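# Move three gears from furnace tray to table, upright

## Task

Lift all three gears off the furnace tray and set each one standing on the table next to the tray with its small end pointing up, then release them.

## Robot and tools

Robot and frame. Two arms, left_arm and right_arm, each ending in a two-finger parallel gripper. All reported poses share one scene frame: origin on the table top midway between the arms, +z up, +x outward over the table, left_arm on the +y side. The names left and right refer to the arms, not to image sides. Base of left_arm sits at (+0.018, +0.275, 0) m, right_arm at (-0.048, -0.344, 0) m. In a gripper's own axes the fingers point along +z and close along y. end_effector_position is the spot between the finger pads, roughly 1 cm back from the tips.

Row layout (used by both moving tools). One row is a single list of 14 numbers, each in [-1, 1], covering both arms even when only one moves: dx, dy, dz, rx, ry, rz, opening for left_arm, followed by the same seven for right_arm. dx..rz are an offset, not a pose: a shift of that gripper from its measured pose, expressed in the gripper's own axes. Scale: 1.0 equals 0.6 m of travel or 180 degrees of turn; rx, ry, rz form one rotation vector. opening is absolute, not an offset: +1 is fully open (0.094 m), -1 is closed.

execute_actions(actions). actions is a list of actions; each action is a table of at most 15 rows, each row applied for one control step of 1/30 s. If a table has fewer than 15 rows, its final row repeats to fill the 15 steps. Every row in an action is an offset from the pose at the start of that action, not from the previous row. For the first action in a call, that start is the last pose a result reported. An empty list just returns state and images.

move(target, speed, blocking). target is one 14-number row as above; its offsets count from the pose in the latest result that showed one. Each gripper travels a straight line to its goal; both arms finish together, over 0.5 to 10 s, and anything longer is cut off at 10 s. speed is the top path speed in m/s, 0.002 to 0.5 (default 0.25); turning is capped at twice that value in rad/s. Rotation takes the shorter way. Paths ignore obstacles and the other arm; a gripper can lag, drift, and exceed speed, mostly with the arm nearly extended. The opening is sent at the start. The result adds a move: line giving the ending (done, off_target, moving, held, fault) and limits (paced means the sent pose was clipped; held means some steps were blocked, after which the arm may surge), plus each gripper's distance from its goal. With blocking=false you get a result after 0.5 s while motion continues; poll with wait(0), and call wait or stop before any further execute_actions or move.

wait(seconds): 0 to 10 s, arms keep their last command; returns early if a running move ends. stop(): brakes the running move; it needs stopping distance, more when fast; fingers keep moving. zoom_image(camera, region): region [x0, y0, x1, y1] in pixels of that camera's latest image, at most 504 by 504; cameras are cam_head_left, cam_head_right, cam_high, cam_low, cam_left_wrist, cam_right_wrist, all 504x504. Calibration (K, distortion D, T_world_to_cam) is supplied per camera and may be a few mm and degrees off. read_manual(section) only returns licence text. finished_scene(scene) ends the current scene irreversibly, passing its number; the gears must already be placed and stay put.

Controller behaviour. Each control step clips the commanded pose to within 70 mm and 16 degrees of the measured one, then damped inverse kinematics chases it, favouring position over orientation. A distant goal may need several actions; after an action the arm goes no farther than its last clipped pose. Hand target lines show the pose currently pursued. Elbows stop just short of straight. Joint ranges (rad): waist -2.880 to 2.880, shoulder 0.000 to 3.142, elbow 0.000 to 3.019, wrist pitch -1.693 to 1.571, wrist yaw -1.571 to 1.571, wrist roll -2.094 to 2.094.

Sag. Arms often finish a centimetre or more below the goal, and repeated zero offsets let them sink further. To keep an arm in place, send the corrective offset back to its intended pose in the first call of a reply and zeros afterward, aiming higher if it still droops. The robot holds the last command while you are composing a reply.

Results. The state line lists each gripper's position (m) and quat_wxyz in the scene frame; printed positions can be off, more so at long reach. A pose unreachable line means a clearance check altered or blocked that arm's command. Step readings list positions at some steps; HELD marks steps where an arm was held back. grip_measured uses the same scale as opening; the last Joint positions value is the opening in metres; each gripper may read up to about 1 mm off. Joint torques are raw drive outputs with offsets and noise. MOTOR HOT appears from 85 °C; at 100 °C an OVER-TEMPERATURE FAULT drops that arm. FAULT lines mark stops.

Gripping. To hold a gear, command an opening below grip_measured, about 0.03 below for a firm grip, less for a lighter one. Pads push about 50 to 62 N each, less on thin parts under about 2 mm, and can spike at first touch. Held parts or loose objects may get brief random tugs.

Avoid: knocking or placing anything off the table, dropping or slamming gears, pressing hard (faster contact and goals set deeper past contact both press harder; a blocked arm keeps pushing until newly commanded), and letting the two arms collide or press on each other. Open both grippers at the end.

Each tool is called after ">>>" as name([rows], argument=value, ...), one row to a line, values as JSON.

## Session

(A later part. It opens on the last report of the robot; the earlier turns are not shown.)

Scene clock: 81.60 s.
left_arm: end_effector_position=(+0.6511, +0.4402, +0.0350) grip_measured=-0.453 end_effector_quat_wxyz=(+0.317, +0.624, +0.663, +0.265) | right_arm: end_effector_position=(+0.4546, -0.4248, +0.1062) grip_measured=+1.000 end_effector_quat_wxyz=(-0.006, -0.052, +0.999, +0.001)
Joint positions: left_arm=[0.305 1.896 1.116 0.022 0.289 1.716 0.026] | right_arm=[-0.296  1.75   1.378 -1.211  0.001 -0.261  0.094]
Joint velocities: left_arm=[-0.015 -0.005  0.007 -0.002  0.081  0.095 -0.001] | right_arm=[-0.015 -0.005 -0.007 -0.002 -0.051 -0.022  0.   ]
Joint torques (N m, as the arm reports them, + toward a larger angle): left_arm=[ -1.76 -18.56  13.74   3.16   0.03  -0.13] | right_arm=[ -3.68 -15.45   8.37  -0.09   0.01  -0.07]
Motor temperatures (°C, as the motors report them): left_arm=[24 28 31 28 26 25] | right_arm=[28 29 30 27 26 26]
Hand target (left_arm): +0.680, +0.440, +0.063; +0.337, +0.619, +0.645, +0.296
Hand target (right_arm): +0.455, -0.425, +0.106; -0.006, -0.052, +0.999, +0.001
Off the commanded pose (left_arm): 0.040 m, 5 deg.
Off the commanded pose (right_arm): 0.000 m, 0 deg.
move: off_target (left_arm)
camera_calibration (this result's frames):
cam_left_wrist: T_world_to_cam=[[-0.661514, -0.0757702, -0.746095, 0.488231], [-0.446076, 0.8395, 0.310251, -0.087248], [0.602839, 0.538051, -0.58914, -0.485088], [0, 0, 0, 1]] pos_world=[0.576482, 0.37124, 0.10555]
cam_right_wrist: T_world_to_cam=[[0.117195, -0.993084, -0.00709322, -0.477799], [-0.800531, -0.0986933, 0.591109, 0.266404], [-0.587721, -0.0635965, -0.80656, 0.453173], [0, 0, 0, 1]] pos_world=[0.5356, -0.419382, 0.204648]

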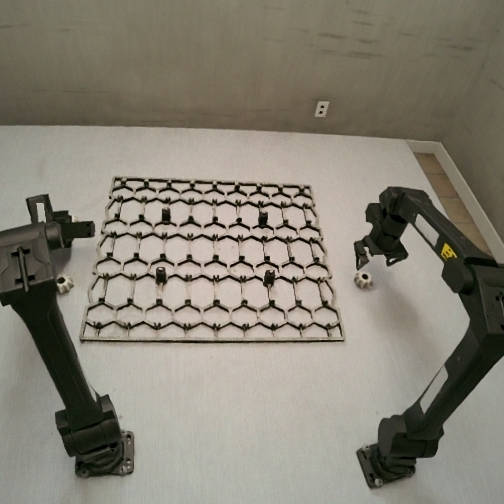

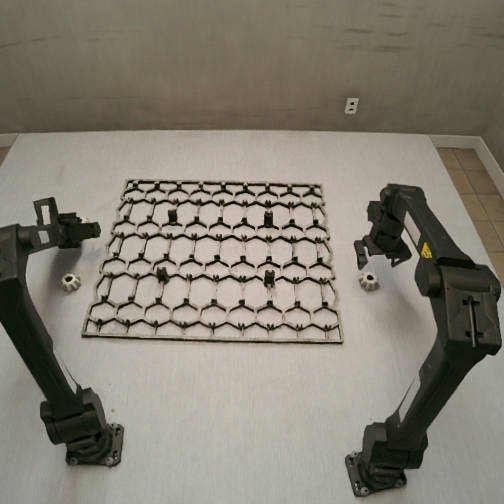

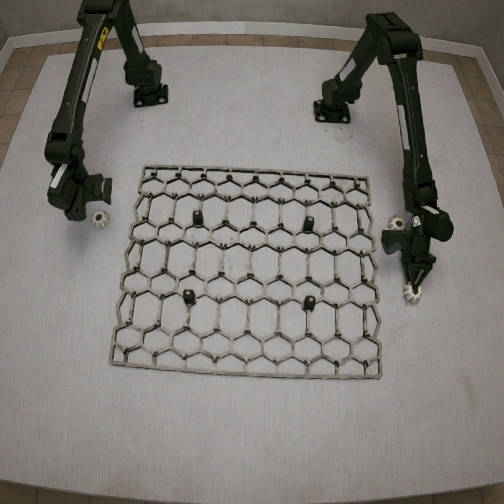

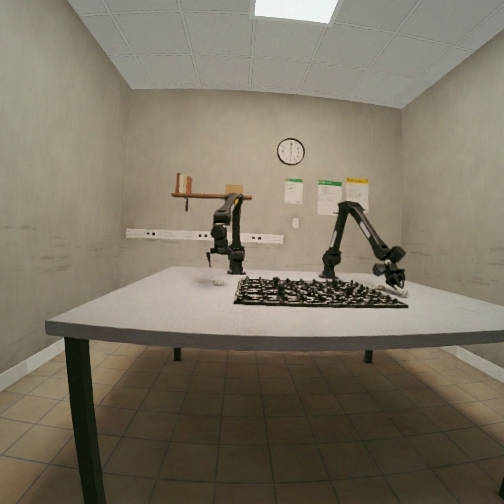

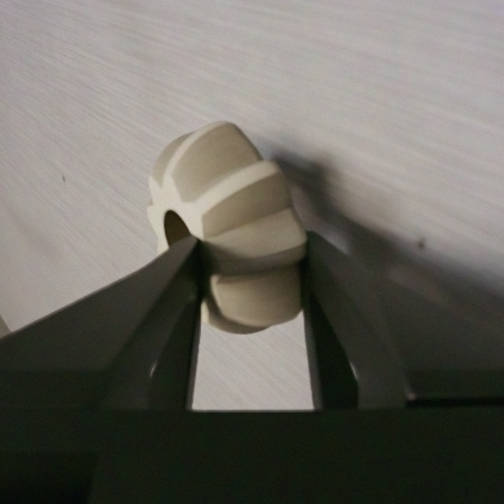

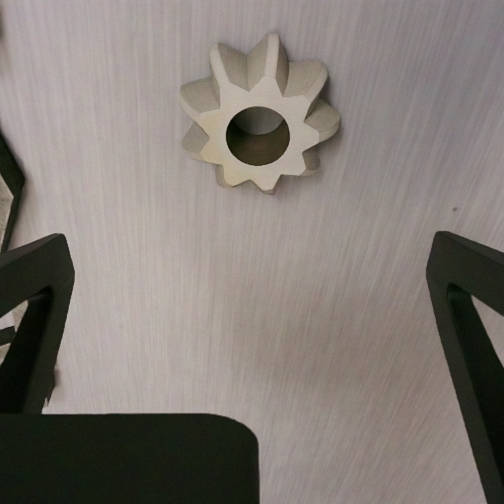

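>>> move(target=[0,0.065,0.005,0,0,0,-0.15,0,0,0,0,0,0,1], speed=0.03)

>>> move(target=[0,0.065,-0.12,0,0,0,-0.15,0,0,0,0,0,0,1], speed=0.05)

Scene clock: 83.43 s.
left_arm: end_effector_position=(+0.6639, +0.4453, +0.0497) grip_measured=-0.152 end_effector_quat_wxyz=(+0.311, +0.625, +0.667, +0.259) | right_arm: end_effector_position=(+0.4546, -0.4248, +0.1062) grip_measured=+1.000 end_effector_quat_wxyz=(-0.006, -0.052, +0.999, +0.001)
Joint positions: left_arm=[ 0.305  1.896  1.181 -0.061  0.285  1.716  0.04 ] | right_arm=[-0.296  1.75   1.378 -1.211  0.001 -0.261  0.094]
Joint velocities: left_arm=[-0.015  0.005 -0.022 -0.002 -0.007  0.007 -0.001] | right_arm=[-0.015 -0.015 -0.012 -0.017 -0.037 -0.007  0.   ]
Joint torques (N m, as the arm reports them, + toward a larger angle): left_arm=[ -1.37 -19.64  12.56   0.96  -0.06  -0.11] | right_arm=[ -2.92 -15.94   8.24  -0.24   0.07  -0.1 ]
Motor temperatures (°C, as the motors report them): left_arm=[24 28 31 28 26 25] | right_arm=[28 29 30 27 26 26]
Hand target (left_arm): +0.678, +0.442, +0.063; +0.317, +0.624, +0.663, +0.266
Hand target (right_arm): +0.455, -0.425, +0.106; -0.006, -0.052, +0.999, +0.001
Off the commanded pose (left_arm): 0.020 m, 1 deg.
Off the commanded pose (right_arm): 0.000 m, 0 deg.
move: off_target (left_arm)
camera_calibration (this result's frames):
cam_left_wrist: T_world_to_cam=[[-0.675057, -0.0802362, -0.733389, 0.518415], [-0.442783, 0.839192, 0.315754, -0.0927173], [0.590119, 0.537884, -0.60203, -0.477746], [0, 0, 0, 1]] pos_world=[0.590833, 0.376375, 0.121859]
cam_right_wrist: T_world_to_cam=[[0.117195, -0.993084, -0.00709322, -0.477799], [-0.800531, -0.0986933, 0.591109, 0.266404], [-0.587721, -0.0635965, -0.80656, 0.453173], [0, 0, 0, 1]] pos_world=[0.5356, -0.419382, 0.204648]

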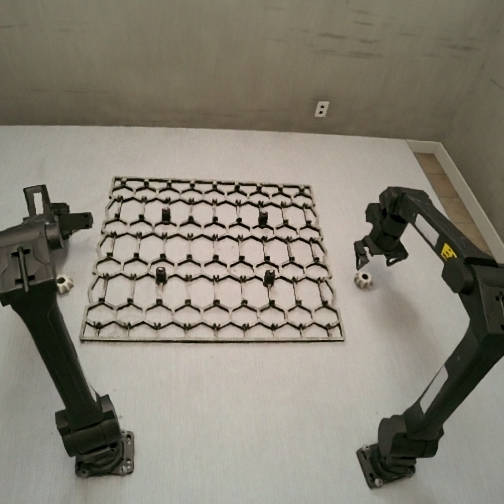

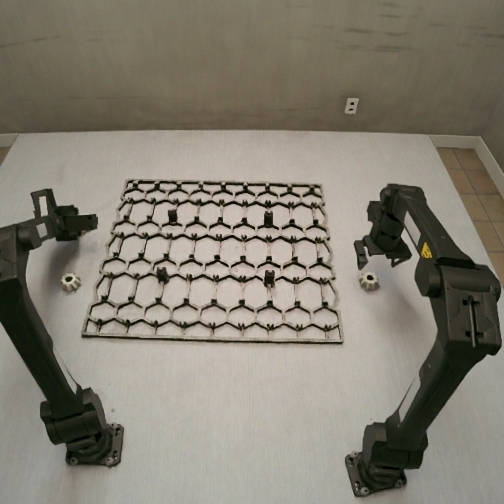

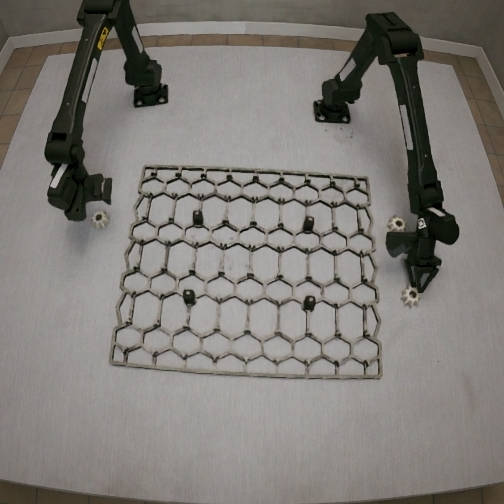

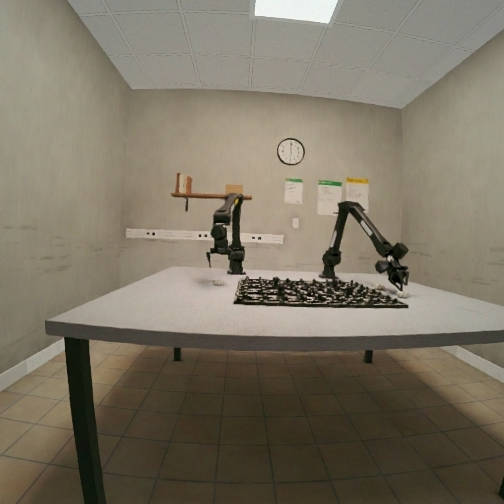

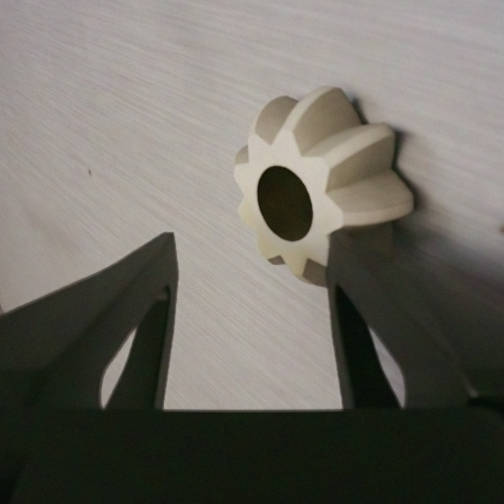

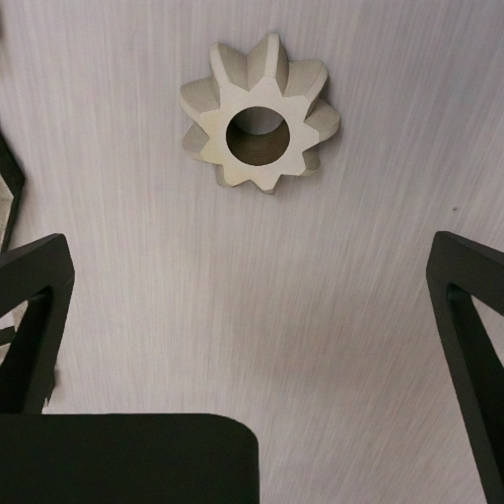

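Scene clock: 85.40 s.
left_arm: end_effector_position=(+0.6406, +0.4434, +0.1187) grip_measured=-0.152 end_effector_quat_wxyz=(+0.312, +0.626, +0.668, +0.255) | right_arm: end_effector_position=(+0.4546, -0.4248, +0.1062) grip_measured=+1.000 end_effector_quat_wxyz=(-0.006, -0.052, +0.999, +0.001)
Joint positions: left_arm=[ 0.317  1.739  1.172 -0.217  0.299  1.725  0.04 ] | right_arm=[-0.296  1.75   1.378 -1.211  0.001 -0.261  0.094]
Joint velocities: left_arm=[-0.015 -0.005 -0.002  0.002 -0.007  0.081 -0.001] | right_arm=[-0.015 -0.005  0.002  0.002 -0.051  0.037  0.   ]
Joint torques (N m, as the arm reports them, + toward a larger angle): left_arm=[  0.96 -19.8    9.82   0.97   0.22   0.06] | right_arm=[ -3.44 -14.78   8.48  -0.15   0.07  -0.09]
Motor temperatures (°C, as the motors report them): left_arm=[24 28 30 28 26 25] | right_arm=[28 29 30 27 26 26]
Hand target (left_arm): +0.636, +0.450, +0.127; +0.312, +0.625, +0.667, +0.259
Hand target (right_arm): +0.455, -0.425, +0.106; -0.006, -0.052, +0.999, +0.001
Off the commanded pose (left_arm): 0.012 m, 0 deg.
Off the commanded pose (right_arm): 0.000 m, 0 deg.
move: off_target (left_arm)
camera_calibration (this result's frames):
cam_left_wrist: T_world_to_cam=[[-0.678692, -0.0822075, -0.729808, 0.555938], [-0.438518, 0.842492, 0.312903, -0.127083], [0.589135, 0.532399, -0.607842, -0.417755], [0, 0, 0, 1]] pos_world=[0.567696, 0.375181, 0.191564]
cam_right_wrist: T_world_to_cam=[[0.117195, -0.993084, -0.00709322, -0.477799], [-0.800531, -0.0986933, 0.591109, 0.266404], [-0.587721, -0.0635965, -0.80656, 0.453173], [0, 0, 0, 1]] pos_world=[0.5356, -0.419382, 0.204648]

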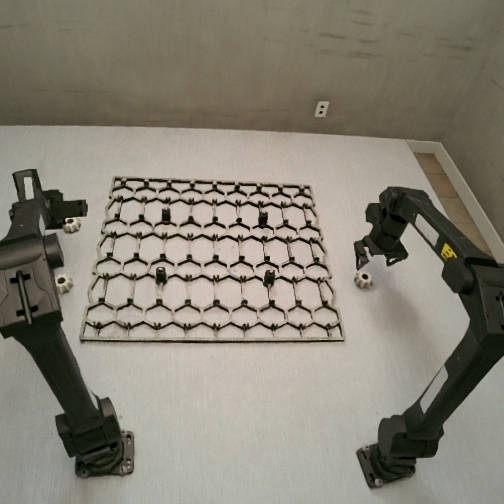

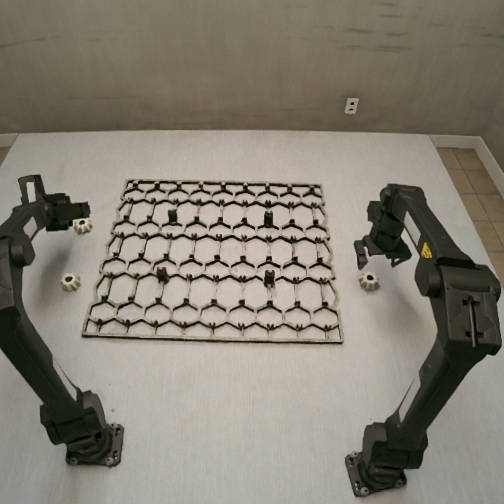

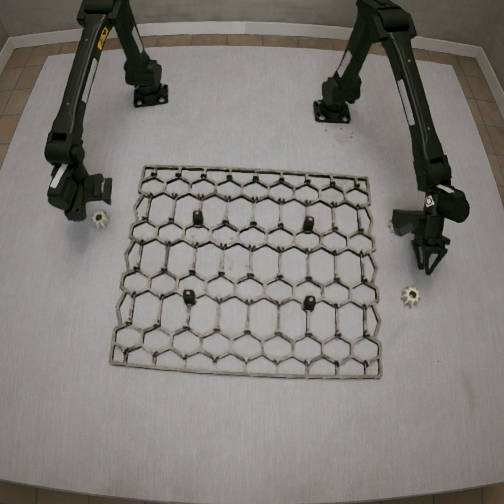

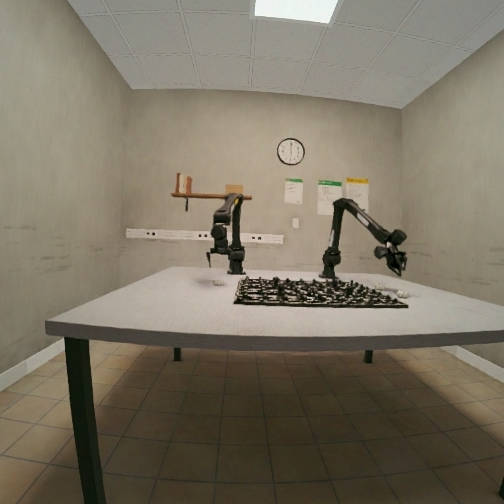

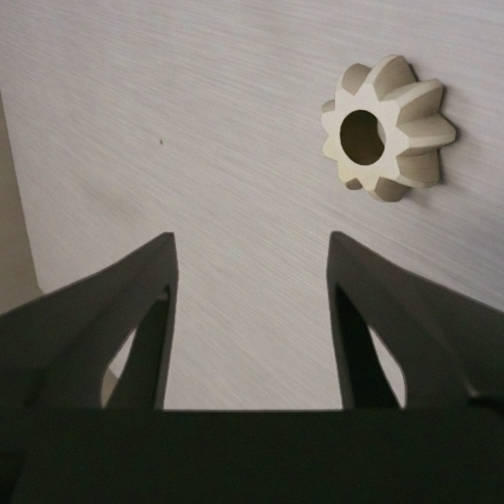

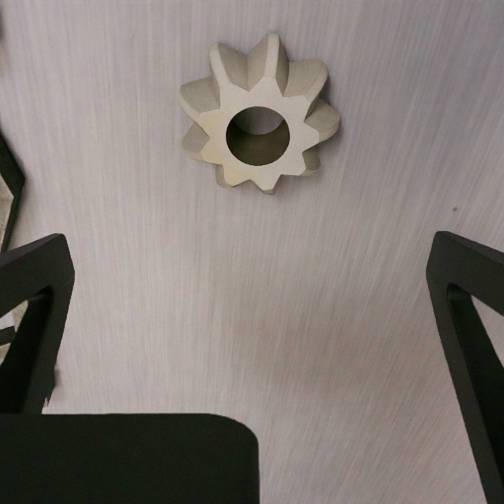

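Upright.

>>> finished_scene(scene=1)

The scene is finished: the task was done.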